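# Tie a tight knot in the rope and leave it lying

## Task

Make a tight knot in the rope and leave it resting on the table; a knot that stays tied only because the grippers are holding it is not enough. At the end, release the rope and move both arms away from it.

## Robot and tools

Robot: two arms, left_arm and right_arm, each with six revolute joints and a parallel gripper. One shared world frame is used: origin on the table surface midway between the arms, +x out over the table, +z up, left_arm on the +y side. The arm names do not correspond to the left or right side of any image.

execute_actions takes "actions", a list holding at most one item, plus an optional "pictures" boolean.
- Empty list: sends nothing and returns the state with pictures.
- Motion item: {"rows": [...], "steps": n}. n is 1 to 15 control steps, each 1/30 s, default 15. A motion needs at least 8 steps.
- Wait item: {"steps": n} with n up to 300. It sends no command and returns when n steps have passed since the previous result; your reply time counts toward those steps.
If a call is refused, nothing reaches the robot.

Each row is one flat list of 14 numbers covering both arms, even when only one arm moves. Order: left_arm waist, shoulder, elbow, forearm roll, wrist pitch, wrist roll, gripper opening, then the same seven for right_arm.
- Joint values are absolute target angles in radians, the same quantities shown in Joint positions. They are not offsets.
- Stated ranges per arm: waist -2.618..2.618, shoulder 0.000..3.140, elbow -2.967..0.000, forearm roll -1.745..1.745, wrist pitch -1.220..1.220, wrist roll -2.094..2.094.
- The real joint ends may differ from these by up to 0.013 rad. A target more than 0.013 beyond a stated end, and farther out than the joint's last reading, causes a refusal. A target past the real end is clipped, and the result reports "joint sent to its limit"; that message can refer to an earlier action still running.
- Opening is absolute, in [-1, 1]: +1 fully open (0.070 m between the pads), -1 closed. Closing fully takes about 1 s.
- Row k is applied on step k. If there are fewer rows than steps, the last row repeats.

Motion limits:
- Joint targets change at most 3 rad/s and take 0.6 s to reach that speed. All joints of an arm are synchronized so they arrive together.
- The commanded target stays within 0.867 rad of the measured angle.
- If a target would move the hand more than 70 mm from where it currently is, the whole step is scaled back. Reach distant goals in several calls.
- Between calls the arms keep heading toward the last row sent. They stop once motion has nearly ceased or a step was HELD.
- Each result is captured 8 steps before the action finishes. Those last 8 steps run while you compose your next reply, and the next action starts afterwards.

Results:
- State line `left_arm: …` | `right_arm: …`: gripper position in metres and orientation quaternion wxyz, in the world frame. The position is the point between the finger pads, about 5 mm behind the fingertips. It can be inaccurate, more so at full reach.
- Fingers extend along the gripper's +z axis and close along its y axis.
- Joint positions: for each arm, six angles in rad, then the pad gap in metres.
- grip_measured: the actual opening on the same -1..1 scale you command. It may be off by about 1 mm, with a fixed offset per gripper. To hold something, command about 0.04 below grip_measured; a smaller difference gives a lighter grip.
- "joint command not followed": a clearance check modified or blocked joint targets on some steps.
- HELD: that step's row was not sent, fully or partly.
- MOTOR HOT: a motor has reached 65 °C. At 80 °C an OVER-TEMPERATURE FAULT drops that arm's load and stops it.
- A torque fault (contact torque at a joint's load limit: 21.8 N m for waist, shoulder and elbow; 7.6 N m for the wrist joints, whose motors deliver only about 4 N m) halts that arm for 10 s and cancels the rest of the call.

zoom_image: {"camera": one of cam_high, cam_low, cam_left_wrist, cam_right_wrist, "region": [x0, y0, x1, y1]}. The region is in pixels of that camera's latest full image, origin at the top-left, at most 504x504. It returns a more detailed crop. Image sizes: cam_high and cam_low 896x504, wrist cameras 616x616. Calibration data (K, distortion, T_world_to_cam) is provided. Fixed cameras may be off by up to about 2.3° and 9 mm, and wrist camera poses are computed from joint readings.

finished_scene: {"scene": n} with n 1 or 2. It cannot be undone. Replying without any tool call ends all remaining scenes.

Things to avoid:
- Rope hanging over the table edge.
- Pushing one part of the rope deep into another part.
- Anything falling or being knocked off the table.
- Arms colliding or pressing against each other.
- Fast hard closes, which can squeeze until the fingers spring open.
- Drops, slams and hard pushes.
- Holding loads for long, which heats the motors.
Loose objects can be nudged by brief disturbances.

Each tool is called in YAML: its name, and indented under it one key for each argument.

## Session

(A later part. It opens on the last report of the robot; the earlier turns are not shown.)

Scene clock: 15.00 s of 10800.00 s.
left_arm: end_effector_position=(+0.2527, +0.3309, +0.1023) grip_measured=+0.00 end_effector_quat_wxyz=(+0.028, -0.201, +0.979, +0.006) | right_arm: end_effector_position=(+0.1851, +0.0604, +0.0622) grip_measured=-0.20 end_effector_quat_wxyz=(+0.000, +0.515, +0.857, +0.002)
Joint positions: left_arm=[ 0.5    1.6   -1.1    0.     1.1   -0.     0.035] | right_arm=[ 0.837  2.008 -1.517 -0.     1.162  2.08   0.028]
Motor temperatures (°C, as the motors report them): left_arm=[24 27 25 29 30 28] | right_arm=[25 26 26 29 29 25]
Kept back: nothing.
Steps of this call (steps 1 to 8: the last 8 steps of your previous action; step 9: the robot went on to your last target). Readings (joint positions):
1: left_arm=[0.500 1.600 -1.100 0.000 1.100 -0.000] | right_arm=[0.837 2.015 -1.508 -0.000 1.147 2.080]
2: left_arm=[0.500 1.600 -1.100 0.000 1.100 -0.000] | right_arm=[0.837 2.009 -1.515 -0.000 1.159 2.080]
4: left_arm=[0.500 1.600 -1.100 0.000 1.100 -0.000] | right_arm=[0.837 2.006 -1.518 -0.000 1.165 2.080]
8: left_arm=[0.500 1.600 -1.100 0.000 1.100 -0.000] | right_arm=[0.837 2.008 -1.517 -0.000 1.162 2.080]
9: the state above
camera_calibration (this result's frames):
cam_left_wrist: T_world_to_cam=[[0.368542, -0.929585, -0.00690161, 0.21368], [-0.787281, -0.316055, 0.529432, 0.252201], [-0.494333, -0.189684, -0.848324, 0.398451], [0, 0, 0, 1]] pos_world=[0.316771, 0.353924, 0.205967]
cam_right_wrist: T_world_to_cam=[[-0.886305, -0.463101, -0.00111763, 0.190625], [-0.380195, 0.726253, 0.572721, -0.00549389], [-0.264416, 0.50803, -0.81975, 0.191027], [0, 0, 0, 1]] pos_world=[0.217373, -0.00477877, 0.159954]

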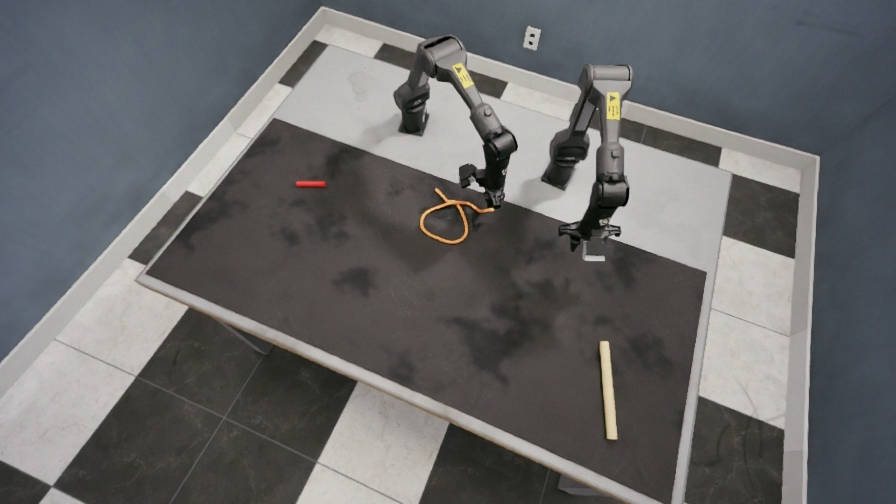

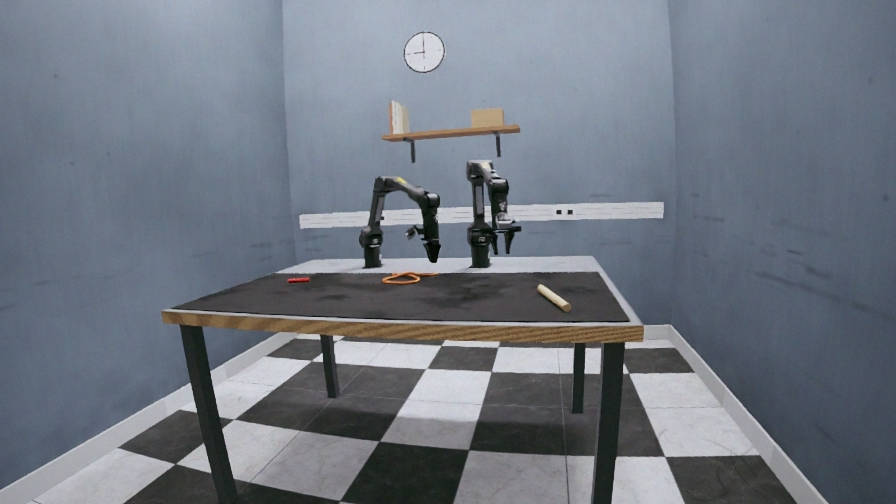

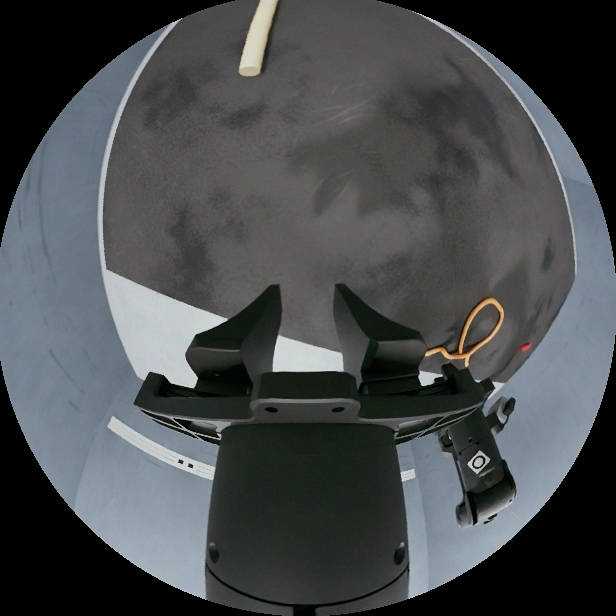

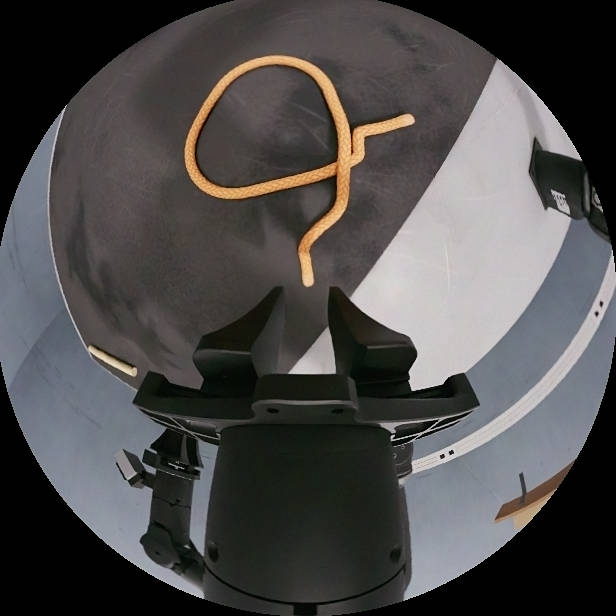

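execute_actions:
  actions:
    - {"rows":[[0.5,1.6,-1.1,0,1.1,0,0,0,1.5,-0.9,0,1.05,-0.9,0]]}

execute_actions:
  actions:
    - {"steps":20}

execute_actions:
  actions:
    - {"rows":[[-0.544,1.557,-0.869,0,0.97,0.45,0,0,1.5,-0.9,0,1.05,-0.9,0]]}

execute_actions:
  actions:
    - {"steps":30}

execute_actions:
  actions:
    - {"rows":[[-0.544,1.666,-0.769,0,0.761,0.45,0,0,1.5,-0.9,0,1.05,-0.9,0]]}

execute_actions:
  actions:
    - {"rows":[[-0.544,1.666,-0.769,0,0.761,0.45,-0.81,0,1.5,-0.9,0,1.05,-0.9,0]]}

execute_actions:
  actions:
    - {"rows":[[-0.533,1.803,-0.988,0,0.843,2.08,-0.81,0,1.5,-0.9,0,1.05,-0.9,0]]}

execute_actions:
  actions:
    - {"steps":30}

execute_actions:
  actions:
    - {"rows":[[-0.533,1.803,-0.988,0,0.843,2.08,-0.4,0,1.5,-0.9,0,1.05,-0.9,0]],"steps":10}

execute_actions:
  actions:
    - {"rows":[[-0.533,1.72,-1.073,0,1.011,2.08,-0.4,0,1.5,-0.9,0,1.05,-0.9,0]],"steps":12}

execute_actions:
  actions:
    - {"rows":[[-0.42,1.9,-1.335,0,1.094,2.08,0,0,1.5,-0.9,0,1.05,-0.9,0]]}

execute_actions:
  actions:
    - {"steps":11}
  pictures: true

Scene clock: 16.33 s of 10800.00 s.
left_arm: end_effector_position=(+0.2527, +0.3309, +0.1023) grip_measured=+0.00 end_effector_quat_wxyz=(+0.028, -0.201, +0.979, +0.006) | right_arm: end_effector_position=(+0.2114, +0.0162, +0.0673) grip_measured=+0.00 end_effector_quat_wxyz=(-0.000, +0.512, +0.859, -0.000)
Joint positions: left_arm=[ 0.5    1.6   -1.1    0.     1.1   -0.     0.035] | right_arm=[ 0.714  1.938 -1.424  0.     1.145  1.948  0.035]
Motor temperatures (°C, as the motors report them): left_arm=[24 27 25 29 30 27] | right_arm=[25 26 26 29 29 25]
Steps of this call (steps 1 to 30: the robot went on to your last target; steps 31 to 33: nothing new was sent; steps 34 to 40: the first 7 steps of this action). Readings (joint positions):
34: left_arm=[0.500 1.600 -1.100 0.000 1.100 -0.000] | right_arm=[0.836 2.010 -1.515 -0.000 1.162 2.079]
35: left_arm=[0.500 1.600 -1.100 0.000 1.100 -0.000] | right_arm=[0.831 2.007 -1.510 0.000 1.161 2.073]
37: left_arm=[0.500 1.600 -1.100 0.000 1.100 -0.000] | right_arm=[0.800 1.990 -1.487 0.000 1.156 2.040]
40: the state above

Scene clock: 17.00 s of 10800.00 s.
left_arm: end_effector_position=(+0.2527, +0.3309, +0.1023) grip_measured=+0.00 end_effector_quat_wxyz=(+0.028, -0.201, +0.979, +0.006) | right_arm: end_effector_position=(+0.2328, -0.1929, +0.0830) grip_measured=+0.00 end_effector_quat_wxyz=(+0.003, +0.161, +0.987, +0.001)
Joint positions: left_arm=[ 0.5    1.6   -1.1    0.     1.1   -0.     0.035] | right_arm=[ 0.13   1.58  -0.996 -0.     1.068  0.613  0.035]
Motor temperatures (°C, as the motors report them): left_arm=[24 27 25 29 30 27] | right_arm=[25 26 26 29 29 25]
Kept back: nothing.
Steps of this call (steps 1 to 8: the last 8 steps of your previous action; steps 9 to 20: the robot went on to your last target). Readings (joint positions):
1: left_arm=[0.500 1.600 -1.100 0.000 1.100 -0.000] | right_arm=[0.676 1.915 -1.397 0.000 1.140 1.907]
2: left_arm=[0.500 1.600 -1.100 0.000 1.100 -0.000] | right_arm=[0.638 1.892 -1.370 0.000 1.135 1.861]
4: left_arm=[0.500 1.600 -1.100 0.000 1.100 -0.000] | right_arm=[0.567 1.849 -1.318 -0.000 1.126 1.766]
8: left_arm=[0.500 1.600 -1.100 0.000 1.100 -0.000] | right_arm=[0.435 1.767 -1.221 -0.000 1.108 1.552]
20: the state above

Scene clock: 17.23 s of 10800.00 s.
left_arm: end_effector_position=(+0.2600, +0.2926, +0.0953) grip_measured=+0.00 end_effector_quat_wxyz=(+0.024, -0.103, +0.994, +0.004) | right_arm: end_effector_position=(+0.2246, -0.2156, +0.0825) grip_measured=+0.00 end_effector_quat_wxyz=(+0.004, -0.128, +0.992, +0.000)
Joint positions: left_arm=[ 0.369  1.596 -1.066  0.001  1.08   0.067  0.035] | right_arm=[ 0.055  1.534 -0.941 -0.     1.057 -0.041  0.035]
Motor temperatures (°C, as the motors report them): left_arm=[24 27 25 29 30 28] | right_arm=[25 26 26 29 29 25]
Steps of this call (steps 1 to 7: the first 7 steps of this action). Readings (joint positions):
1: left_arm=[0.499 1.600 -1.100 0.000 1.100 0.000] | right_arm=[0.115 1.570 -0.984 -0.000 1.066 0.520]
2: left_arm=[0.492 1.600 -1.099 0.001 1.099 0.003] | right_arm=[0.101 1.562 -0.975 -0.000 1.064 0.426]
4: left_arm=[0.460 1.600 -1.090 0.001 1.094 0.020] | right_arm=[0.079 1.549 -0.958 -0.000 1.061 0.239]
7: the state above

Scene clock: 18.23 s of 10800.00 s.
left_arm: end_effector_position=(+0.1827, +0.0621, +0.0605) grip_measured=+0.00 end_effector_quat_wxyz=(-0.000, +0.518, +0.856, -0.000) | right_arm: end_effector_position=(+0.2172, -0.2313, +0.0818) grip_measured=+0.00 end_effector_quat_wxyz=(+0.004, -0.505, +0.863, -0.001)
Joint positions: left_arm=[-0.544  1.557 -0.869 -0.     0.97   0.45   0.035] | right_arm=[ 0.     1.5   -0.9   -0.     1.05  -0.9    0.035]
Motor temperatures (°C, as the motors report them): left_arm=[24 27 25 29 30 27] | right_arm=[25 26 26 29 29 25]
Kept back: nothing.
Steps of this call (steps 1 to 8: the last 8 steps of your previous action; steps 9 to 30: the robot went on to your last target). Readings (joint positions):
1: left_arm=[0.327 1.594 -1.056 0.001 1.074 0.087] | right_arm=[0.049 1.530 -0.936 -0.000 1.057 -0.134]
2: left_arm=[0.281 1.592 -1.045 0.001 1.068 0.108] | right_arm=[0.043 1.526 -0.932 -0.000 1.056 -0.225]
4: left_arm=[0.183 1.588 -1.024 0.000 1.057 0.148] | right_arm=[0.032 1.520 -0.924 -0.000 1.054 -0.388]
8: left_arm=[-0.010 1.580 -0.983 0.000 1.034 0.228] | right_arm=[0.015 1.509 -0.911 -0.000 1.052 -0.644]
30: the state above

Scene clock: 18.47 s of 10800.00 s.
left_arm: end_effector_position=(+0.1841, +0.0611, +0.0308) grip_measured=+0.00 end_effector_quat_wxyz=(+0.002, +0.518, +0.856, -0.000) | right_arm: end_effector_position=(+0.2172, -0.2313, +0.0818) grip_measured=+0.00 end_effector_quat_wxyz=(+0.004, -0.505, +0.863, -0.001)
Joint positions: left_arm=[-0.544  1.622 -0.807 -0.     0.84   0.45   0.035] | right_arm=[ 0.     1.5   -0.9   -0.     1.05  -0.9    0.035]
Motor temperatures (°C, as the motors report them): left_arm=[24 27 25 29 30 27] | right_arm=[25 26 26 29 29 25]
Steps of this call (steps 1 to 7: the first 7 steps of this action). Readings (joint positions):
1: left_arm=[-0.544 1.557 -0.868 -0.000 0.969 0.450] | right_arm=[0.000 1.500 -0.900 -0.000 1.050 -0.900]
2: left_arm=[-0.544 1.559 -0.866 -0.000 0.962 0.450] | right_arm=[0.000 1.500 -0.900 -0.000 1.050 -0.900]
4: left_arm=[-0.544 1.575 -0.851 -0.000 0.929 0.450] | right_arm=[0.000 1.500 -0.900 -0.000 1.050 -0.900]
7: the state above

Scene clock: 18.97 s of 10800.00 s.
left_arm: end_effector_position=(+0.1828, +0.0620, +0.0121) grip_measured=-0.47 end_effector_quat_wxyz=(-0.000, +0.518, +0.856, +0.000) | right_arm: end_effector_position=(+0.2172, -0.2313, +0.0818) grip_measured=+0.00 end_effector_quat_wxyz=(+0.004, -0.505, +0.863, -0.001)
Joint positions: left_arm=[-0.544  1.666 -0.769 -0.     0.761  0.45   0.019] | right_arm=[ 0.     1.5   -0.9    0.     1.05  -0.9    0.035]
Motor temperatures (°C, as the motors report them): left_arm=[24 27 25 29 30 27] | right_arm=[25 26 26 29 29 25]
Steps of this call (steps 1 to 8: the last 8 steps of your previous action; steps 9 to 15: the first 7 steps of this action). Readings (joint positions):
9: left_arm=[-0.544 1.667 -0.768 -0.000 0.761 0.450] | right_arm=[0.000 1.500 -0.900 0.000 1.050 -0.900]
10: left_arm=[-0.544 1.667 -0.768 -0.000 0.761 0.450] | right_arm=[0.000 1.500 -0.900 0.000 1.050 -0.900]
12: left_arm=[-0.544 1.667 -0.769 -0.000 0.761 0.450] | right_arm=[0.000 1.500 -0.900 0.000 1.050 -0.900]
15: the state above

Scene clock: 19.47 s of 10800.00 s.
left_arm: end_effector_position=(+0.1893, +0.0573, +0.0137) grip_measured=-0.77 end_effector_quat_wxyz=(+0.001, +0.573, +0.820, -0.000) | right_arm: end_effector_position=(+0.2172, -0.2313, +0.0818) grip_measured=+0.00 end_effector_quat_wxyz=(+0.004, -0.505, +0.863, -0.001)
Joint positions: left_arm=[-0.543  1.685 -0.802  0.     0.773  0.582  0.008] | right_arm=[ 0.     1.5   -0.9    0.     1.05  -0.9    0.035]
Motor temperatures (°C, as the motors report them): left_arm=[24 27 25 29 30 28] | right_arm=[25 26 26 29 29 25]
Steps of this call (steps 1 to 8: the last 8 steps of your previous action; steps 9 to 15: the first 7 steps of this action). Readings (joint positions):
9: left_arm=[-0.544 1.666 -0.769 0.000 0.761 0.451] | right_arm=[0.000 1.500 -0.900 0.000 1.050 -0.900]
10: left_arm=[-0.544 1.666 -0.771 0.000 0.762 0.457] | right_arm=[0.000 1.500 -0.900 0.000 1.050 -0.900]
12: left_arm=[-0.544 1.670 -0.779 0.000 0.765 0.490] | right_arm=[0.000 1.500 -0.900 0.000 1.050 -0.900]
15: the state above

Scene clock: 20.47 s of 10800.00 s.
left_arm: end_effector_position=(+0.2252, +0.0347, +0.0167) grip_measured=-0.77 end_effector_quat_wxyz=(+0.000, +0.976, +0.216, -0.000) | right_arm: end_effector_position=(+0.2172, -0.2313, +0.0818) grip_measured=+0.00 end_effector_quat_wxyz=(+0.004, -0.506, +0.863, -0.001)
Joint positions: left_arm=[-0.533  1.803 -0.988  0.     0.843  2.08   0.008] | right_arm=[-0.     1.5   -0.9    0.     1.05  -0.9    0.035]
Motor temperatures (°C, as the motors report them): left_arm=[24 27 25 29 30 28] | right_arm=[25 26 26 29 29 25]
Kept back: nothing.
Steps of this call (steps 1 to 8: the last 8 steps of your previous action; steps 9 to 30: the robot went on to your last target). Readings (joint positions):
1: left_arm=[-0.543 1.691 -0.812 0.000 0.777 0.623] | right_arm=[0.000 1.500 -0.900 0.000 1.050 -0.900]
2: left_arm=[-0.542 1.698 -0.823 0.000 0.781 0.670] | right_arm=[0.000 1.500 -0.900 0.000 1.050 -0.900]
4: left_arm=[-0.541 1.715 -0.849 0.000 0.791 0.780] | right_arm=[0.000 1.500 -0.900 0.000 1.050 -0.900]
8: left_arm=[-0.538 1.749 -0.902 0.000 0.810 1.067] | right_arm=[-0.000 1.500 -0.900 0.000 1.050 -0.900]
30: the state above

Scene clock: 20.53 s of 10800.00 s.
left_arm: end_effector_position=(+0.2252, +0.0347, +0.0167) grip_measured=-0.64 end_effector_quat_wxyz=(+0.000, +0.976, +0.216, -0.000) | right_arm: end_effector_position=(+0.2172, -0.2313, +0.0818) grip_measured=+0.00 end_effector_quat_wxyz=(+0.004, -0.506, +0.863, -0.001)
Joint positions: left_arm=[-0.533  1.803 -0.988  0.     0.843  2.08   0.013] | right_arm=[-0.     1.5   -0.9    0.     1.05  -0.9    0.035]
Motor temperatures (°C, as the motors report them): left_arm=[24 27 25 29 30 28] | right_arm=[25 26 26 29 29 25]
Steps of this call (steps 1 to 2: the first 2 steps of this action). Readings (joint positions):
1: left_arm=[-0.533 1.803 -0.988 0.000 0.843 2.080] | right_arm=[-0.000 1.500 -0.900 0.000 1.050 -0.900]
2: the state above

Scene clock: 20.93 s of 10800.00 s.
left_arm: end_effector_position=(+0.2252, +0.0347, +0.0260) grip_measured=-0.40 end_effector_quat_wxyz=(-0.002, +0.976, +0.216, -0.001) | right_arm: end_effector_position=(+0.2172, -0.2313, +0.0818) grip_measured=+0.00 end_effector_quat_wxyz=(+0.004, -0.506, +0.863, -0.001)
Joint positions: left_arm=[-0.533  1.786 -1.008  0.     0.884  2.08   0.021] | right_arm=[-0.     1.5   -0.9    0.     1.05  -0.9    0.035]
Motor temperatures (°C, as the motors report them): left_arm=[24 27 25 29 30 28] | right_arm=[25 26 26 29 29 25]
Steps of this call (steps 1 to 8: the last 8 steps of your previous action; steps 9 to 12: the first 4 steps of this action). Readings (joint positions):
9: left_arm=[-0.533 1.803 -0.989 0.000 0.844 2.080] | right_arm=[-0.000 1.500 -0.900 0.000 1.050 -0.900]
10: left_arm=[-0.533 1.801 -0.992 0.000 0.851 2.080] | right_arm=[-0.000 1.500 -0.900 0.000 1.050 -0.900]
12: the state above

Scene clock: 21.43 s of 10800.00 s.
left_arm: end_effector_position=(+0.2591, +0.0332, +0.0617) grip_measured=+0.00 end_effector_quat_wxyz=(+0.000, +0.970, +0.243, +0.000) | right_arm: end_effector_position=(+0.2172, -0.2313, +0.0818) grip_measured=+0.00 end_effector_quat_wxyz=(+0.004, -0.506, +0.863, -0.001)
Joint positions: left_arm=[-0.477  1.809 -1.205  0.     1.052  2.08   0.035] | right_arm=[-0.     1.5   -0.9    0.     1.05  -0.9    0.035]
Motor temperatures (°C, as the motors report them): left_arm=[24 27 25 29 30 28] | right_arm=[25 26 26 29 29 25]
Steps of this call (steps 1 to 8: the last 8 steps of your previous action; steps 9 to 15: the first 7 steps of this action). Readings (joint positions):
9: left_arm=[-0.532 1.719 -1.075 0.000 1.012 2.080] | right_arm=[-0.000 1.500 -0.900 0.000 1.050 -0.900]
10: left_arm=[-0.530 1.724 -1.081 0.000 1.013 2.080] | right_arm=[-0.000 1.500 -0.900 0.000 1.050 -0.900]
12: left_arm=[-0.516 1.746 -1.113 0.000 1.023 2.080] | right_arm=[-0.000 1.500 -0.900 0.000 1.050 -0.900]
15: the state above

Scene clock: 21.80 s of 10800.00 s.
left_arm: end_effector_position=(+0.2926, +0.0364, +0.0597) grip_measured=+0.00 end_effector_quat_wxyz=(-0.001, +0.963, +0.271, -0.001) | right_arm: end_effector_position=(+0.2172, -0.2313, +0.0818) grip_measured=+0.00 end_effector_quat_wxyz=(+0.004, -0.506, +0.863, -0.001)
Joint positions: left_arm=[-0.419  1.901 -1.335  0.     1.094  2.08   0.035] | right_arm=[-0.     1.5   -0.9    0.     1.05  -0.9    0.035]
Motor temperatures (°C, as the motors report them): left_arm=[24 27 25 29 30 28] | right_arm=[25 26 26 29 29 25]
Kept back: nothing.
Steps of this call (steps 1 to 8: the last 8 steps of your previous action; steps 9 to 11: the robot went on to your last target). Readings (joint positions):
1: left_arm=[-0.460 1.835 -1.242 0.000 1.064 2.080] | right_arm=[-0.000 1.500 -0.900 0.000 1.050 -0.900]
2: left_arm=[-0.447 1.857 -1.274 0.000 1.073 2.080] | right_arm=[-0.000 1.500 -0.900 0.000 1.050 -0.900]
4: left_arm=[-0.428 1.887 -1.316 0.000 1.087 2.080] | right_arm=[-0.000 1.500 -0.900 0.000 1.050 -0.900]
8: left_arm=[-0.419 1.902 -1.336 0.000 1.094 2.080] | right_arm=[-0.000 1.500 -0.900 0.000 1.050 -0.900]
11: the state above
camera_calibration (this result's frames):
cam_left_wrist: T_world_to_cam=[[-0.496382, 0.868098, -0.00318494, 0.112356], [0.708136, 0.407031, 0.576949, -0.25367], [0.502145, 0.284131, -0.816774, 0.0154729], [0, 0, 0, 1]] pos_world=[0.227634, 0.00131946, 0.15935]
cam_right_wrist: T_world_to_cam=[[0.869215, -0.494356, 0.00881676, -0.30535], [-0.411592, -0.713583, 0.566914, -0.118357], [-0.273966, -0.496399, -0.82373, 0.1338], [0, 0, 0, 1]] pos_world=[0.253356, -0.168991, 0.180006]

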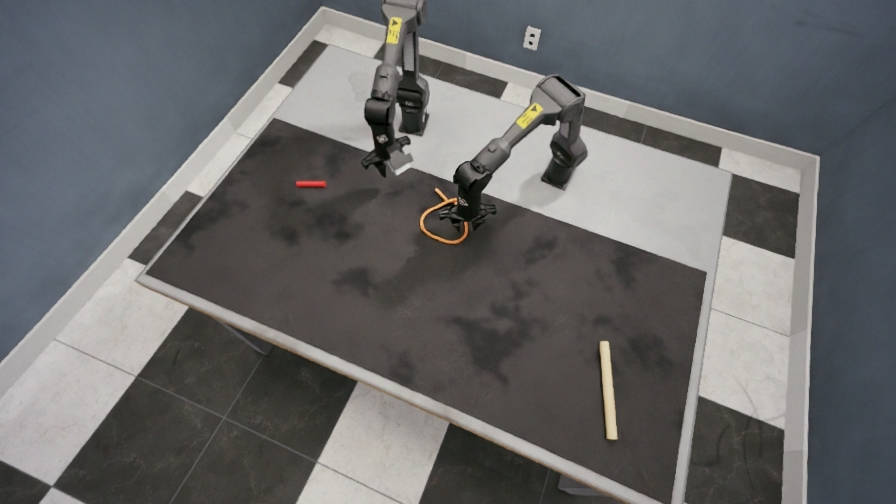

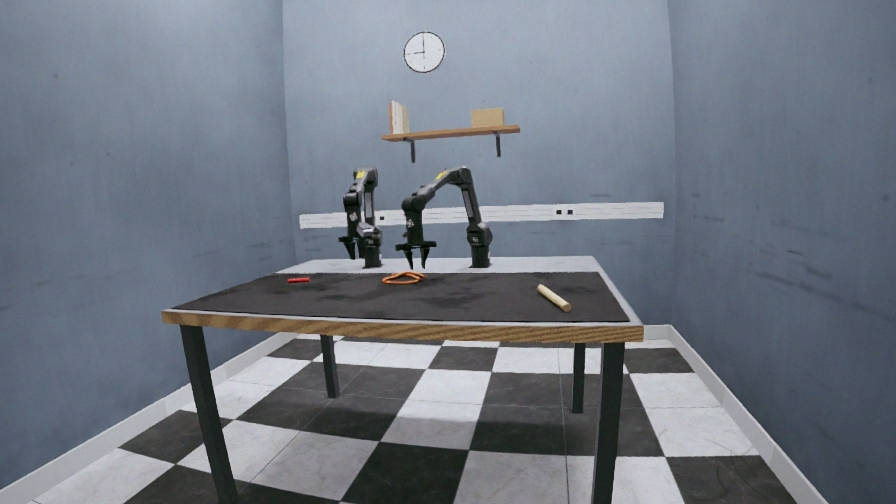

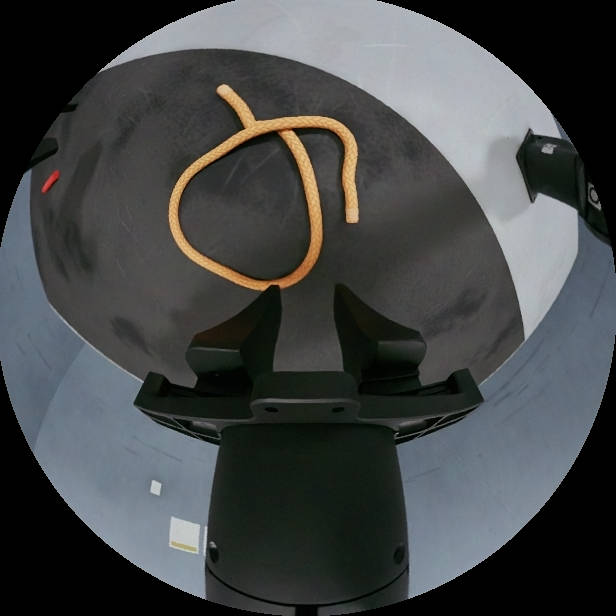

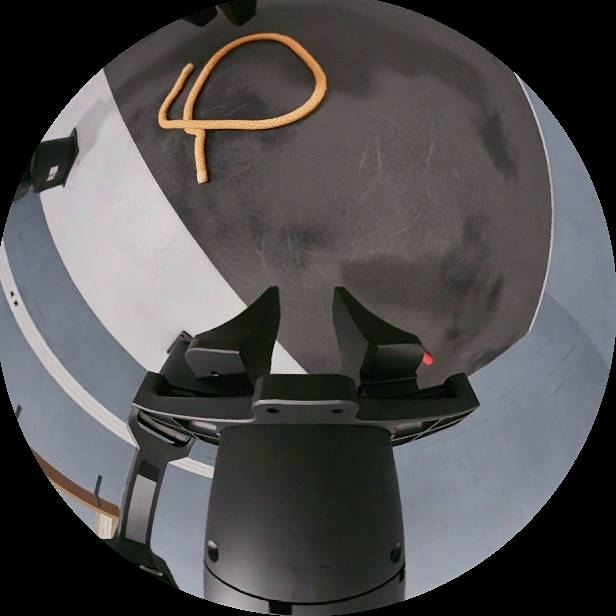

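execute_actions:
  actions:
    - {"rows":[[-0.42,1.9,-1.335,0,1.094,-0.31,-0.1,0,1.5,-0.9,0,1.05,-0.9,0]]}

execute_actions:
  actions:
    - {"steps":36}

execute_actions:
  actions:
    - {"rows":[[-0.423,1.976,-1.244,0,0.926,-0.31,-0.1,0,1.5,-0.9,0,1.05,-0.9,0]]}

execute_actions:
  actions:
    - {"rows":[[-0.423,1.976,-1.244,0,0.926,-0.31,-0.81,0,1.5,-0.9,0,1.05,-0.9,0]]}

execute_actions:
  actions:
    - {"rows":[[-0.51,1.81,-1.265,0,1.113,-0.6,-0.81,0,1.5,-0.9,0,1.05,-0.9,0]]}

execute_actions:
  actions:
    - {"rows":[[-0.527,1.585,-0.972,0,1.045,-0.93,-0.81,0,1.5,-0.9,0,1.05,-0.9,0]]}

execute_actions:
  actions:
    - {"steps":11}

execute_actions:
  actions:
    - {"rows":[[-0.44,1.682,-0.809,0,0.785,-0.93,-0.81,0,1.5,-0.9,0,1.05,-0.9,0]]}

execute_actions:
  actions:
    - {"rows":[[-0.44,1.682,-0.809,0,0.785,-0.93,-0.35,0,1.5,-0.9,0,1.05,-0.9,0]],"steps":10}

execute_actions:
  actions:
    - {"rows":[[-0.44,1.583,-0.901,0,0.976,-0.93,-0.35,0,1.5,-0.9,0,1.05,-0.9,0]]}

execute_actions:
  actions:
    - {"steps":10}
  pictures: true

Scene clock: 23.27 s of 10800.00 s.
left_arm: end_effector_position=(+0.2925, +0.0361, +0.0602) grip_measured=-0.10 end_effector_quat_wxyz=(-0.000, +0.943, +0.333, -0.000) | right_arm: end_effector_position=(+0.2172, -0.2313, +0.0818) grip_measured=+0.00 end_effector_quat_wxyz=(+0.004, -0.506, +0.863, -0.001)
Joint positions: left_arm=[-0.42   1.9   -1.335 -0.     1.094  1.948  0.032] | right_arm=[-0.     1.5   -0.9    0.     1.05  -0.9    0.035]
Motor temperatures (°C, as the motors report them): left_arm=[24 28 25 29 30 28] | right_arm=[25 26 26 29 29 25]
Steps of this call (steps 1 to 30: the robot went on to your last target; steps 31 to 37: nothing new was sent; steps 38 to 44: the first 7 steps of this action). Readings (joint positions):
38: left_arm=[-0.420 1.900 -1.335 -0.000 1.094 2.079] | right_arm=[-0.000 1.500 -0.900 0.000 1.050 -0.900]
39: left_arm=[-0.420 1.900 -1.335 -0.000 1.094 2.072] | right_arm=[-0.000 1.500 -0.900 0.000 1.050 -0.900]
41: left_arm=[-0.420 1.900 -1.335 -0.000 1.094 2.040] | right_arm=[-0.000 1.500 -0.900 0.000 1.050 -0.900]
44: the state above

Scene clock: 24.47 s of 10800.00 s.
left_arm: end_effector_position=(+0.2925, +0.0360, +0.0602) grip_measured=-0.10 end_effector_quat_wxyz=(-0.000, +0.102, +0.995, +0.000) | right_arm: end_effector_position=(+0.2172, -0.2313, +0.0818) grip_measured=+0.00 end_effector_quat_wxyz=(+0.004, -0.506, +0.863, -0.001)
Joint positions: left_arm=[-0.42   1.9   -1.335 -0.     1.094 -0.31   0.031] | right_arm=[-0.     1.5   -0.9    0.     1.05  -0.9    0.035]
Motor temperatures (°C, as the motors report them): left_arm=[24 28 25 29 30 28] | right_arm=[25 26 26 29 29 25]
Kept back: nothing.
Steps of this call (steps 1 to 8: the last 8 steps of your previous action; steps 9 to 36: the robot went on to your last target). Readings (joint positions):
1: left_arm=[-0.420 1.900 -1.335 -0.000 1.094 1.907] | right_arm=[-0.000 1.500 -0.900 0.000 1.050 -0.900]
2: left_arm=[-0.420 1.900 -1.335 -0.000 1.094 1.860] | right_arm=[-0.000 1.500 -0.900 0.000 1.050 -0.900]
4: left_arm=[-0.420 1.900 -1.335 -0.000 1.094 1.750] | right_arm=[-0.000 1.500 -0.900 0.000 1.050 -0.900]
8: left_arm=[-0.420 1.900 -1.335 -0.000 1.094 1.463] | right_arm=[-0.000 1.500 -0.900 0.000 1.050 -0.900]
36: the state above

Scene clock: 24.70 s of 10800.00 s.
left_arm: end_effector_position=(+0.2928, +0.0350, +0.0255) grip_measured=-0.10 end_effector_quat_wxyz=(+0.001, +0.103, +0.995, -0.000) | right_arm: end_effector_position=(+0.2172, -0.2313, +0.0818) grip_measured=+0.00 end_effector_quat_wxyz=(+0.004, -0.506, +0.863, -0.001)
Joint positions: left_arm=[-0.422  1.954 -1.268 -0.     0.97  -0.31   0.032] | right_arm=[-0.     1.5   -0.9    0.     1.05  -0.9    0.035]
Motor temperatures (°C, as the motors report them): left_arm=[24 28 25 29 30 28] | right_arm=[25 26 26 29 29 25]
Steps of this call (steps 1 to 7: the first 7 steps of this action). Readings (joint positions):
1: left_arm=[-0.420 1.900 -1.334 -0.000 1.093 -0.310] | right_arm=[-0.000 1.500 -0.900 0.000 1.050 -0.900]
2: left_arm=[-0.420 1.902 -1.331 -0.000 1.086 -0.310] | right_arm=[-0.000 1.500 -0.900 0.000 1.050 -0.900]
4: left_arm=[-0.421 1.914 -1.314 -0.000 1.053 -0.310] | right_arm=[-0.000 1.500 -0.900 0.000 1.050 -0.900]
7: the state above

Scene clock: 25.20 s of 10800.00 s.
left_arm: end_effector_position=(+0.2921, +0.0348, +0.0125) grip_measured=-0.57 end_effector_quat_wxyz=(+0.001, +0.104, +0.995, -0.000) | right_arm: end_effector_position=(+0.2172, -0.2313, +0.0818) grip_measured=+0.00 end_effector_quat_wxyz=(+0.004, -0.506, +0.863, -0.001)
Joint positions: left_arm=[-0.423  1.976 -1.244 -0.     0.925 -0.31   0.015] | right_arm=[-0.     1.5   -0.9    0.     1.05  -0.9    0.035]
Motor temperatures (°C, as the motors report them): left_arm=[24 28 25 29 30 28] | right_arm=[25 26 26 29 29 25]
Steps of this call (steps 1 to 8: the last 8 steps of your previous action; steps 9 to 15: the first 7 steps of this action). Readings (joint positions):
9: left_arm=[-0.423 1.976 -1.244 -0.001 0.927 -0.310] | right_arm=[-0.000 1.500 -0.900 0.000 1.050 -0.900]
10: left_arm=[-0.423 1.976 -1.244 -0.001 0.925 -0.310] | right_arm=[-0.000 1.500 -0.900 0.000 1.050 -0.900]
12: left_arm=[-0.423 1.976 -1.244 -0.001 0.925 -0.310] | right_arm=[-0.000 1.500 -0.900 0.000 1.050 -0.900]
15: the state above

Scene clock: 25.70 s of 10800.00 s.
left_arm: end_effector_position=(+0.2776, +0.0277, +0.0401) grip_measured=-0.77 end_effector_quat_wxyz=(-0.002, +0.057, +0.998, +0.001) | right_arm: end_effector_position=(+0.2172, -0.2313, +0.0818) grip_measured=+0.00 end_effector_quat_wxyz=(+0.004, -0.506, +0.863, -0.001)
Joint positions: left_arm=[-0.462  1.904 -1.253  0.     1.011 -0.442  0.008] | right_arm=[-0.     1.5   -0.9    0.     1.05  -0.9    0.035]
Motor temperatures (°C, as the motors report them): left_arm=[24 28 25 29 30 28] | right_arm=[25 26 26 29 29 25]
Steps of this call (steps 1 to 8: the last 8 steps of your previous action; steps 9 to 15: the first 7 steps of this action). Readings (joint positions):
9: left_arm=[-0.424 1.976 -1.244 0.000 0.926 -0.311] | right_arm=[-0.000 1.500 -0.900 0.000 1.050 -0.900]
10: left_arm=[-0.425 1.973 -1.244 0.000 0.931 -0.318] | right_arm=[-0.000 1.500 -0.900 0.000 1.050 -0.900]
12: left_arm=[-0.434 1.957 -1.246 0.000 0.953 -0.351] | right_arm=[-0.000 1.500 -0.900 0.000 1.050 -0.900]
15: the state above

Scene clock: 26.20 s of 10800.00 s.
left_arm: end_effector_position=(+0.2347, +0.0343, +0.0767) grip_measured=-0.77 end_effector_quat_wxyz=(-0.001, -0.061, +0.998, +0.001) | right_arm: end_effector_position=(+0.2172, -0.2313, +0.0818) grip_measured=+0.00 end_effector_quat_wxyz=(+0.004, -0.506, +0.863, -0.001)
Joint positions: left_arm=[-0.516  1.722 -1.148  0.     1.086 -0.732  0.008] | right_arm=[-0.     1.5   -0.9    0.     1.05  -0.9    0.035]
Motor temperatures (°C, as the motors report them): left_arm=[24 28 25 29 30 28] | right_arm=[25 26 26 29 29 25]
Steps of this call (steps 1 to 8: the last 8 steps of your previous action; steps 9 to 15: the first 7 steps of this action). Readings (joint positions):
9: left_arm=[-0.511 1.807 -1.265 0.000 1.113 -0.601] | right_arm=[-0.000 1.500 -0.900 0.000 1.050 -0.900]
10: left_arm=[-0.511 1.804 -1.259 0.000 1.111 -0.607] | right_arm=[-0.000 1.500 -0.900 0.000 1.050 -0.900]
12: left_arm=[-0.512 1.784 -1.230 0.000 1.104 -0.640] | right_arm=[-0.000 1.500 -0.900 0.000 1.050 -0.900]
15: the state above

Scene clock: 26.57 s of 10800.00 s.
left_arm: end_effector_position=(+0.1987, +0.0559, +0.0765) grip_measured=-0.77 end_effector_quat_wxyz=(+0.000, -0.154, +0.988, -0.000) | right_arm: end_effector_position=(+0.2172, -0.2313, +0.0818) grip_measured=+0.00 end_effector_quat_wxyz=(+0.004, -0.506, +0.863, -0.001)
Joint positions: left_arm=[-0.527  1.584 -0.972 -0.     1.045 -0.93   0.008] | right_arm=[-0.     1.5   -0.9    0.     1.05  -0.9    0.035]
Motor temperatures (°C, as the motors report them): left_arm=[24 28 25 29 30 28] | right_arm=[25 26 26 29 29 25]
Kept back: nothing.
Steps of this call (steps 1 to 8: the last 8 steps of your previous action; steps 9 to 11: the robot went on to your last target). Readings (joint positions):
1: left_arm=[-0.518 1.694 -1.112 0.000 1.077 -0.773] | right_arm=[-0.000 1.500 -0.900 0.000 1.050 -0.900]
2: left_arm=[-0.521 1.665 -1.075 0.000 1.069 -0.815] | right_arm=[-0.000 1.500 -0.900 0.000 1.050 -0.900]
4: left_arm=[-0.524 1.621 -1.019 -0.000 1.057 -0.877] | right_arm=[-0.000 1.500 -0.900 0.000 1.050 -0.900]
8: left_arm=[-0.527 1.583 -0.971 -0.000 1.045 -0.930] | right_arm=[-0.000 1.500 -0.900 0.000 1.050 -0.900]
11: the state above

Scene clock: 26.80 s of 10800.00 s.
left_arm: end_effector_position=(+0.2038, +0.0664, +0.0453) grip_measured=-0.77 end_effector_quat_wxyz=(+0.001, -0.175, +0.985, -0.001) | right_arm: end_effector_position=(+0.2172, -0.2313, +0.0818) grip_measured=+0.00 end_effector_quat_wxyz=(+0.004, -0.506, +0.863, -0.001)
Joint positions: left_arm=[-0.484  1.633 -0.89  -0.     0.913 -0.93   0.008] | right_arm=[-0.     1.5   -0.9    0.     1.05  -0.9    0.035]
Motor temperatures (°C, as the motors report them): left_arm=[24 28 25 29 30 28] | right_arm=[25 26 26 29 29 25]
Steps of this call (steps 1 to 7: the first 7 steps of this action). Readings (joint positions):
1: left_arm=[-0.527 1.584 -0.972 -0.000 1.044 -0.930] | right_arm=[-0.000 1.500 -0.900 0.000 1.050 -0.900]
2: left_arm=[-0.525 1.586 -0.968 -0.000 1.036 -0.930] | right_arm=[-0.000 1.500 -0.900 0.000 1.050 -0.900]
4: left_arm=[-0.515 1.598 -0.948 -0.000 1.004 -0.930] | right_arm=[-0.000 1.500 -0.900 0.000 1.050 -0.900]
7: the state above

Scene clock: 27.13 s of 10800.00 s.
left_arm: end_effector_position=(+0.2044, +0.0800, +0.0152) grip_measured=-0.64 end_effector_quat_wxyz=(-0.001, -0.197, +0.980, +0.001) | right_arm: end_effector_position=(+0.2172, -0.2313, +0.0818) grip_measured=+0.00 end_effector_quat_wxyz=(+0.004, -0.506, +0.863, -0.001)
Joint positions: left_arm=[-0.439  1.684 -0.809 -0.     0.785 -0.93   0.013] | right_arm=[-0.     1.5   -0.9    0.     1.05  -0.9    0.035]
Motor temperatures (°C, as the motors report them): left_arm=[24 28 25 29 30 28] | right_arm=[25 26 26 29 29 25]
Steps of this call (steps 1 to 8: the last 8 steps of your previous action; steps 9 to 10: the first 2 steps of this action). Readings (joint positions):
9: left_arm=[-0.439 1.684 -0.808 -0.000 0.785 -0.930] | right_arm=[-0.000 1.500 -0.900 0.000 1.050 -0.900]
10: the state above

Scene clock: 27.63 s of 10800.00 s.
left_arm: end_effector_position=(+0.2052, +0.0793, +0.0454) grip_measured=-0.35 end_effector_quat_wxyz=(-0.000, -0.197, +0.980, +0.000) | right_arm: end_effector_position=(+0.2172, -0.2313, +0.0818) grip_measured=+0.00 end_effector_quat_wxyz=(+0.004, -0.506, +0.863, -0.001)
Joint positions: left_arm=[-0.44   1.617 -0.871 -0.     0.913 -0.93   0.023] | right_arm=[-0.     1.5   -0.9    0.     1.05  -0.9    0.035]
Motor temperatures (°C, as the motors report them): left_arm=[24 28 25 29 30 28] | right_arm=[25 26 26 29 29 25]
Steps of this call (steps 1 to 8: the last 8 steps of your previous action; steps 9 to 15: the first 7 steps of this action). Readings (joint positions):
9: left_arm=[-0.440 1.682 -0.810 -0.000 0.786 -0.930] | right_arm=[-0.000 1.500 -0.900 0.000 1.050 -0.900]
10: left_arm=[-0.440 1.679 -0.813 -0.000 0.793 -0.930] | right_arm=[-0.000 1.500 -0.900 0.000 1.050 -0.900]
12: left_arm=[-0.440 1.662 -0.828 -0.000 0.826 -0.930] | right_arm=[-0.000 1.500 -0.900 0.000 1.050 -0.900]
15: the state above

Scene clock: 27.97 s of 10800.00 s.
left_arm: end_effector_position=(+0.2045, +0.0797, +0.0613) grip_measured=-0.35 end_effector_quat_wxyz=(+0.001, -0.197, +0.980, -0.001) | right_arm: end_effector_position=(+0.2172, -0.2313, +0.0818) grip_measured=+0.00 end_effector_quat_wxyz=(+0.004, -0.506, +0.863, -0.001)
Joint positions: left_arm=[-0.44   1.582 -0.901 -0.     0.976 -0.93   0.023] | right_arm=[-0.     1.5   -0.9    0.     1.05  -0.9    0.035]
Motor temperatures (°C, as the motors report them): left_arm=[24 28 25 29 30 28] | right_arm=[25 26 26 29 29 25]
Kept back: nothing.
Steps of this call (steps 1 to 8: the last 8 steps of your previous action; steps 9 to 10: the robot went on to your last target). Readings (joint positions):
1: left_arm=[-0.440 1.602 -0.884 -0.000 0.938 -0.930] | right_arm=[-0.000 1.500 -0.900 0.000 1.050 -0.900]
2: left_arm=[-0.440 1.592 -0.893 -0.000 0.957 -0.930] | right_arm=[-0.000 1.500 -0.900 0.000 1.050 -0.900]
4: left_arm=[-0.440 1.581 -0.902 -0.000 0.976 -0.930] | right_arm=[-0.000 1.500 -0.900 0.000 1.050 -0.900]
8: left_arm=[-0.440 1.581 -0.902 -0.000 0.976 -0.930] | right_arm=[-0.000 1.500 -0.900 0.000 1.050 -0.900]
10: the state above
camera_calibration (this result's frames):
cam_left_wrist: T_world_to_cam=[[0.358943, -0.933352, -0.00380327, -0.000262964], [-0.761596, -0.295241, 0.576891, 0.146747], [-0.539565, -0.204175, -0.816812, 0.300627], [0, 0, 0, 1]] pos_world=[0.274065, 0.104461, 0.160898]
cam_right_wrist: T_world_to_cam=[[0.869215, -0.494356, 0.00881646, -0.305349], [-0.411592, -0.713583, 0.566914, -0.118357], [-0.273966, -0.496399, -0.82373, 0.1338], [0, 0, 0, 1]] pos_world=[0.253356, -0.168991, 0.180005]

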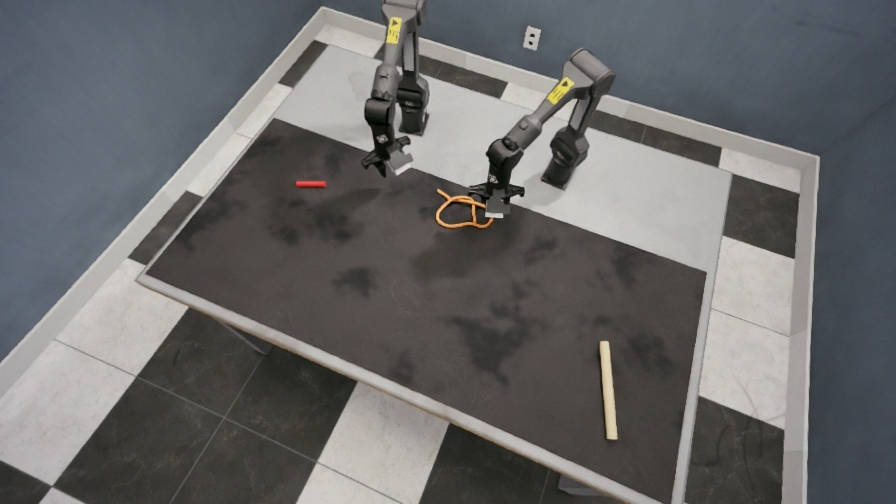

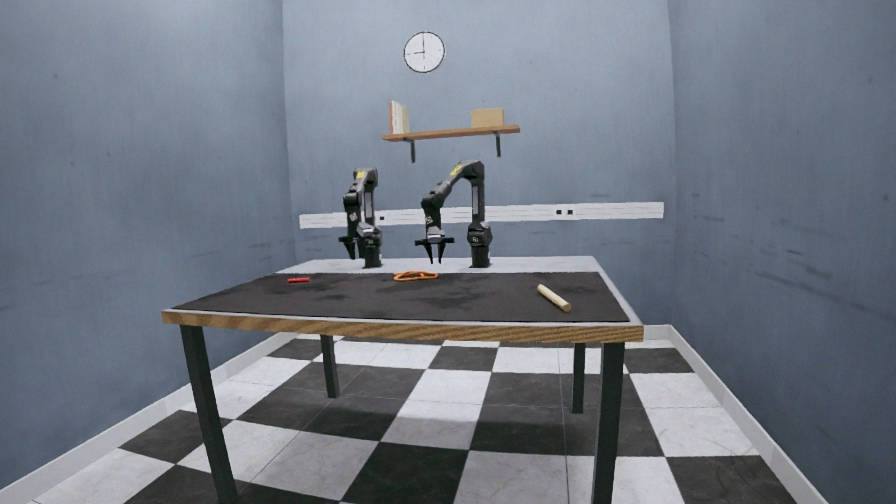

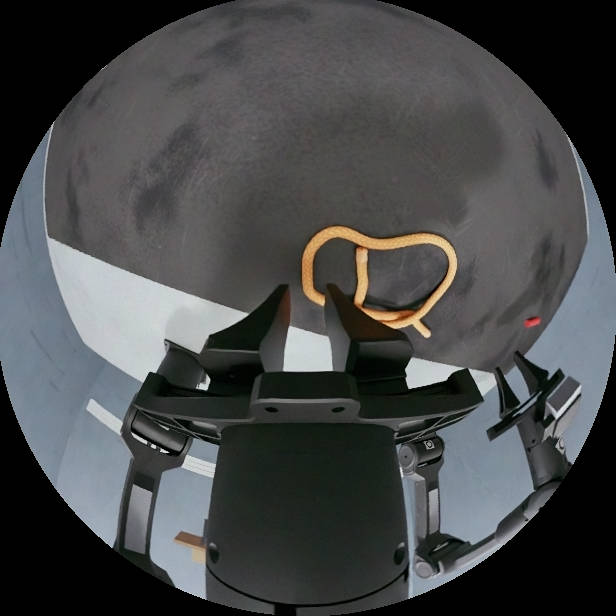

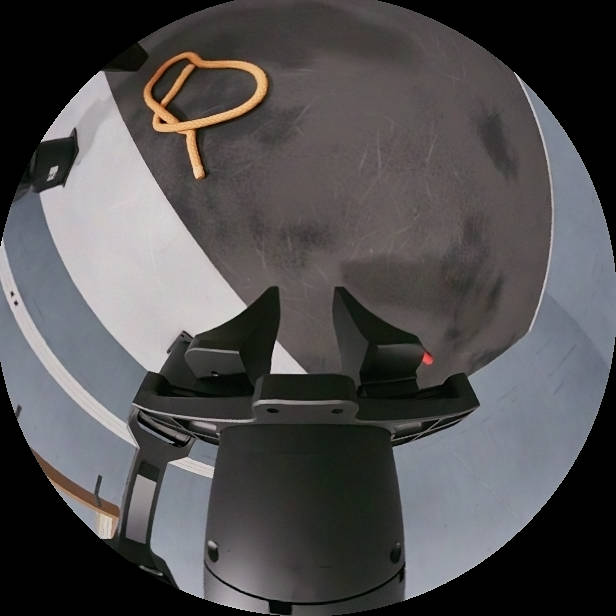

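execute_actions:
  actions:
    - {"rows":[[-0.551,1.71,-1.06,0,1.008,-1.07,-0.3,0.2,1.65,-0.986,0,0.993,2.08,0]]}

execute_actions:
  actions:
    - {"rows":[[-0.551,1.803,-0.966,0,0.821,-1.07,-0.3,0.2,1.65,-0.986,0,0.993,2.08,0]]}

execute_actions:
  actions:
    - {"rows":[[-0.551,1.803,-0.966,0,0.821,-1.07,-0.81,0.2,1.65,-0.986,0,0.993,2.08,0]]}

execute_actions:
  actions:
    - {"rows":[[-0.53,1.65,-0.92,0,0.93,-1.9,-0.81,0.2,1.65,-0.986,0,0.993,2.08,0]]}

execute_actions:
  actions:
    - {"rows":[[-0.53,1.65,-0.92,0,0.93,-1.9,-0.81,0.538,1.65,-0.986,0,0.993,2.08,0]]}

execute_actions:
  actions:
    - {"steps":14}
  pictures: true

Scene clock: 28.83 s of 10800.00 s.
left_arm: end_effector_position=(+0.2170, +0.0439, +0.0610) grip_measured=-0.30 end_effector_quat_wxyz=(+0.001, -0.207, +0.978, -0.001) | right_arm: end_effector_position=(+0.2205, -0.2232, +0.0794) grip_measured=+0.00 end_effector_quat_wxyz=(+0.003, -0.461, +0.888, -0.001)
Joint positions: left_arm=[-0.524  1.679 -1.022  0.     0.999 -1.037  0.025] | right_arm=[ 0.029  1.52  -0.911  0.     1.042 -0.768  0.035]
Motor temperatures (°C, as the motors report them): left_arm=[24 28 25 29 30 28] | right_arm=[25 26 26 29 29 25]
Steps of this call (steps 1 to 19: the robot went on to your last target; steps 20 to 26: the first 7 steps of this action). Readings (joint positions):
20: left_arm=[-0.441 1.584 -0.902 0.000 0.976 -0.930] | right_arm=[0.000 1.500 -0.900 0.000 1.050 -0.899]
21: left_arm=[-0.446 1.589 -0.908 0.000 0.977 -0.936] | right_arm=[0.001 1.500 -0.900 0.000 1.050 -0.893]
23: left_arm=[-0.468 1.615 -0.940 0.000 0.984 -0.965] | right_arm=[0.008 1.504 -0.902 0.000 1.049 -0.860]
26: the state above

Scene clock: 29.33 s of 10800.00 s.
left_arm: end_effector_position=(+0.2201, +0.0316, +0.0280) grip_measured=-0.30 end_effector_quat_wxyz=(+0.001, -0.211, +0.978, -0.001) | right_arm: end_effector_position=(+0.2339, -0.1819, +0.0651) grip_measured=+0.00 end_effector_quat_wxyz=(+0.001, +0.018, +1.000, +0.000)
Joint positions: left_arm=[-0.551  1.771 -0.996  0.     0.881 -1.07   0.025] | right_arm=[ 0.167  1.625 -0.972  0.     1.003  0.363  0.035]
Motor temperatures (°C, as the motors report them): left_arm=[24 28 25 29 30 28] | right_arm=[25 26 26 29 29 25]
Steps of this call (steps 1 to 8: the last 8 steps of your previous action; steps 9 to 15: the first 7 steps of this action). Readings (joint positions):
9: left_arm=[-0.552 1.712 -1.060 0.000 1.007 -1.070] | right_arm=[0.131 1.598 -0.956 0.000 1.013 -0.197]
10: left_arm=[-0.552 1.713 -1.056 0.000 1.001 -1.070] | right_arm=[0.139 1.604 -0.959 0.000 1.010 -0.106]
12: left_arm=[-0.551 1.728 -1.040 0.000 0.968 -1.070] | right_arm=[0.152 1.614 -0.965 0.000 1.007 0.083]
15: the state above

Scene clock: 29.83 s of 10800.00 s.
left_arm: end_effector_position=(+0.2191, +0.0324, +0.0121) grip_measured=-0.77 end_effector_quat_wxyz=(-0.000, -0.211, +0.978, +0.000) | right_arm: end_effector_position=(+0.2356, -0.1728, +0.0619) grip_measured=+0.00 end_effector_quat_wxyz=(+0.000, +0.621, +0.784, +0.001)
Joint positions: left_arm=[-0.551  1.804 -0.966  0.     0.821 -1.07   0.008] | right_arm=[ 0.195  1.646 -0.984  0.     0.994  1.696  0.035]
Motor temperatures (°C, as the motors report them): left_arm=[24 28 25 29 30 28] | right_arm=[25 26 26 29 29 25]
Steps of this call (steps 1 to 8: the last 8 steps of your previous action; steps 9 to 15: the first 7 steps of this action). Readings (joint positions):
9: left_arm=[-0.551 1.804 -0.965 0.000 0.822 -1.070] | right_arm=[0.189 1.642 -0.981 0.000 0.996 1.205]
10: left_arm=[-0.551 1.804 -0.966 0.000 0.821 -1.070] | right_arm=[0.190 1.643 -0.982 0.000 0.996 1.298]
12: left_arm=[-0.551 1.804 -0.966 0.000 0.821 -1.070] | right_arm=[0.192 1.644 -0.983 0.000 0.995 1.475]
15: the state above

Scene clock: 30.33 s of 10800.00 s.
left_arm: end_effector_position=(+0.2170, +0.0352, +0.0182) grip_measured=-0.77 end_effector_quat_wxyz=(+0.000, -0.276, +0.961, -0.000) | right_arm: end_effector_position=(+0.2359, -0.1713, +0.0613) grip_measured=+0.00 end_effector_quat_wxyz=(+0.000, +0.758, +0.653, +0.000)
Joint positions: left_arm=[-0.548  1.779 -0.96   0.     0.838 -1.202  0.008] | right_arm=[ 0.2    1.65  -0.986  0.     0.993  2.08   0.035]
Motor temperatures (°C, as the motors report them): left_arm=[24 28 25 29 30 28] | right_arm=[25 26 26 29 29 25]
Steps of this call (steps 1 to 8: the last 8 steps of your previous action; steps 9 to 15: the first 7 steps of this action). Readings (joint positions):
9: left_arm=[-0.551 1.803 -0.966 0.000 0.821 -1.071] | right_arm=[0.200 1.650 -0.986 0.000 0.993 2.059]
10: left_arm=[-0.551 1.802 -0.966 0.000 0.821 -1.077] | right_arm=[0.200 1.650 -0.986 0.000 0.993 2.071]
12: left_arm=[-0.550 1.796 -0.965 0.000 0.825 -1.110] | right_arm=[0.200 1.650 -0.986 0.000 0.993 2.080]
15: the state above

Scene clock: 30.83 s of 10800.00 s.
left_arm: end_effector_position=(+0.2017, +0.0525, +0.0464) grip_measured=-0.77 end_effector_quat_wxyz=(-0.000, -0.588, +0.809, +0.001) | right_arm: end_effector_position=(+0.2207, -0.1375, +0.0613) grip_measured=+0.00 end_effector_quat_wxyz=(+0.000, +0.713, +0.701, +0.001)
Joint positions: left_arm=[-0.53   1.653 -0.921  0.     0.928 -1.883  0.008] | right_arm=[ 0.331  1.65  -0.986 -0.     0.993  2.08   0.035]
Motor temperatures (°C, as the motors report them): left_arm=[24 28 25 29 30 28] | right_arm=[25 26 26 29 29 25]
Steps of this call (steps 1 to 8: the last 8 steps of your previous action; steps 9 to 15: the first 7 steps of this action). Readings (joint positions):
9: left_arm=[-0.535 1.686 -0.931 0.000 0.904 -1.700] | right_arm=[0.201 1.650 -0.986 0.000 0.993 2.080]
10: left_arm=[-0.534 1.678 -0.929 0.000 0.910 -1.744] | right_arm=[0.208 1.650 -0.986 -0.000 0.993 2.080]
12: left_arm=[-0.532 1.665 -0.925 0.000 0.919 -1.816] | right_arm=[0.240 1.650 -0.986 -0.000 0.993 2.080]
15: the state above

Scene clock: 31.30 s of 10800.00 s.
left_arm: end_effector_position=(+0.2013, +0.0530, +0.0471) grip_measured=-0.77 end_effector_quat_wxyz=(-0.000, -0.596, +0.803, +0.001) | right_arm: end_effector_position=(+0.1880, -0.0891, +0.0614) grip_measured=+0.00 end_effector_quat_wxyz=(+0.000, +0.637, +0.771, +0.001)
Joint positions: left_arm=[-0.53   1.65  -0.92   0.     0.93  -1.9    0.008] | right_arm=[ 0.538  1.65  -0.986 -0.     0.993  2.08   0.035]
Motor temperatures (°C, as the motors report them): left_arm=[24 28 25 29 30 28] | right_arm=[25 26 26 29 29 25]
Kept back: nothing.
Steps of this call (steps 1 to 8: the last 8 steps of your previous action; steps 9 to 14: the robot went on to your last target). Readings (joint positions):
1: left_arm=[-0.530 1.651 -0.920 0.000 0.929 -1.894] | right_arm=[0.372 1.650 -0.986 -0.000 0.993 2.080]
2: left_arm=[-0.530 1.650 -0.920 0.000 0.930 -1.899] | right_arm=[0.415 1.650 -0.986 -0.000 0.993 2.080]
4: left_arm=[-0.530 1.650 -0.920 0.000 0.930 -1.900] | right_arm=[0.481 1.650 -0.986 -0.000 0.993 2.080]
8: left_arm=[-0.530 1.650 -0.920 0.000 0.930 -1.900] | right_arm=[0.539 1.650 -0.986 -0.000 0.993 2.080]
14: the state above
camera_calibration (this result's frames):
cam_left_wrist: T_world_to_cam=[[0.948041, -0.318074, -0.00686713, -0.175188], [-0.255955, -0.775357, 0.577329, 0.0682752], [-0.188958, -0.545574, -0.816483, 0.229356], [0, 0, 0, 1]] pos_world=[0.226899, 0.122346, 0.146645]
cam_right_wrist: T_world_to_cam=[[-0.983427, -0.181297, 0.00139939, 0.167177], [-0.147975, 0.80709, 0.571585, 0.0682609], [-0.104756, 0.561905, -0.820542, 0.241821], [0, 0, 0, 1]] pos_world=[0.199839, -0.160665, 0.159174]

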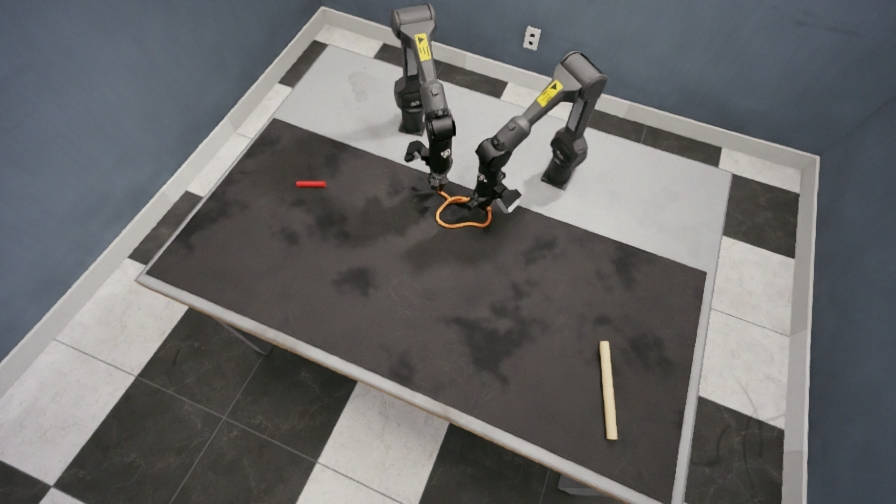

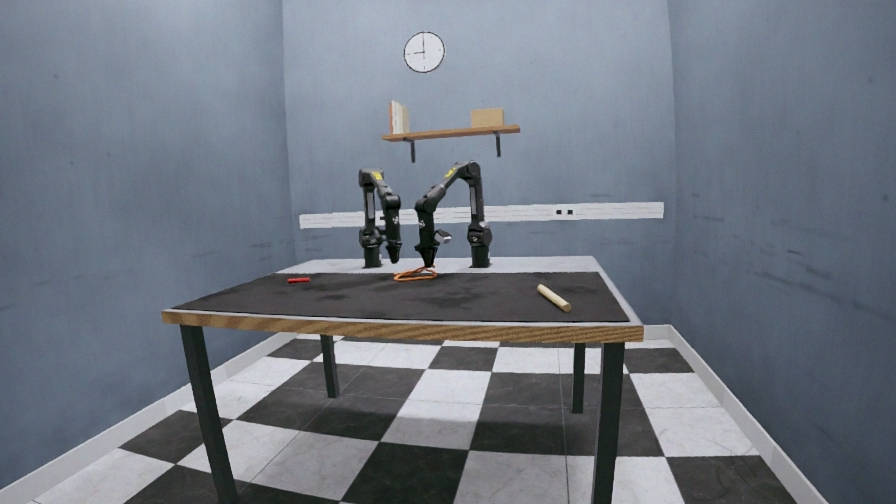

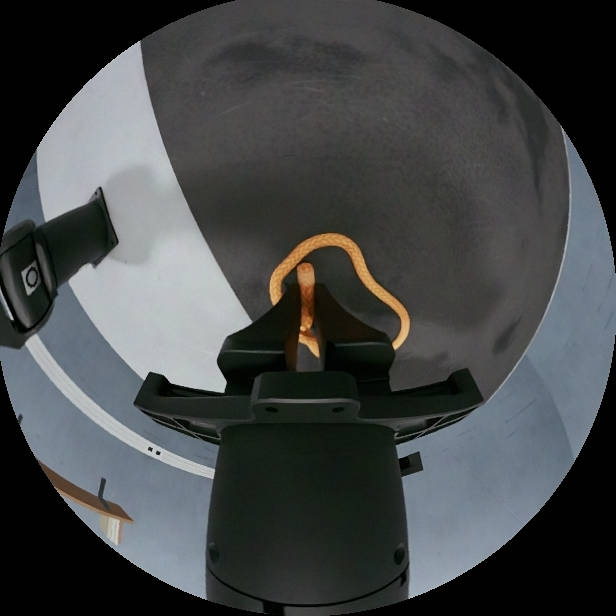

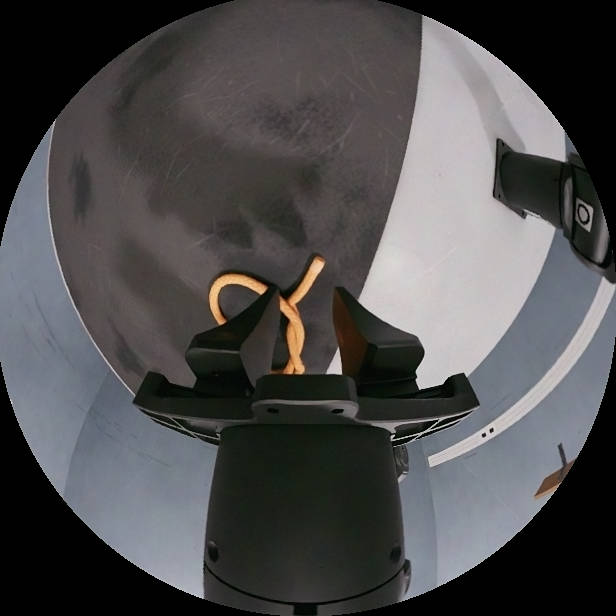

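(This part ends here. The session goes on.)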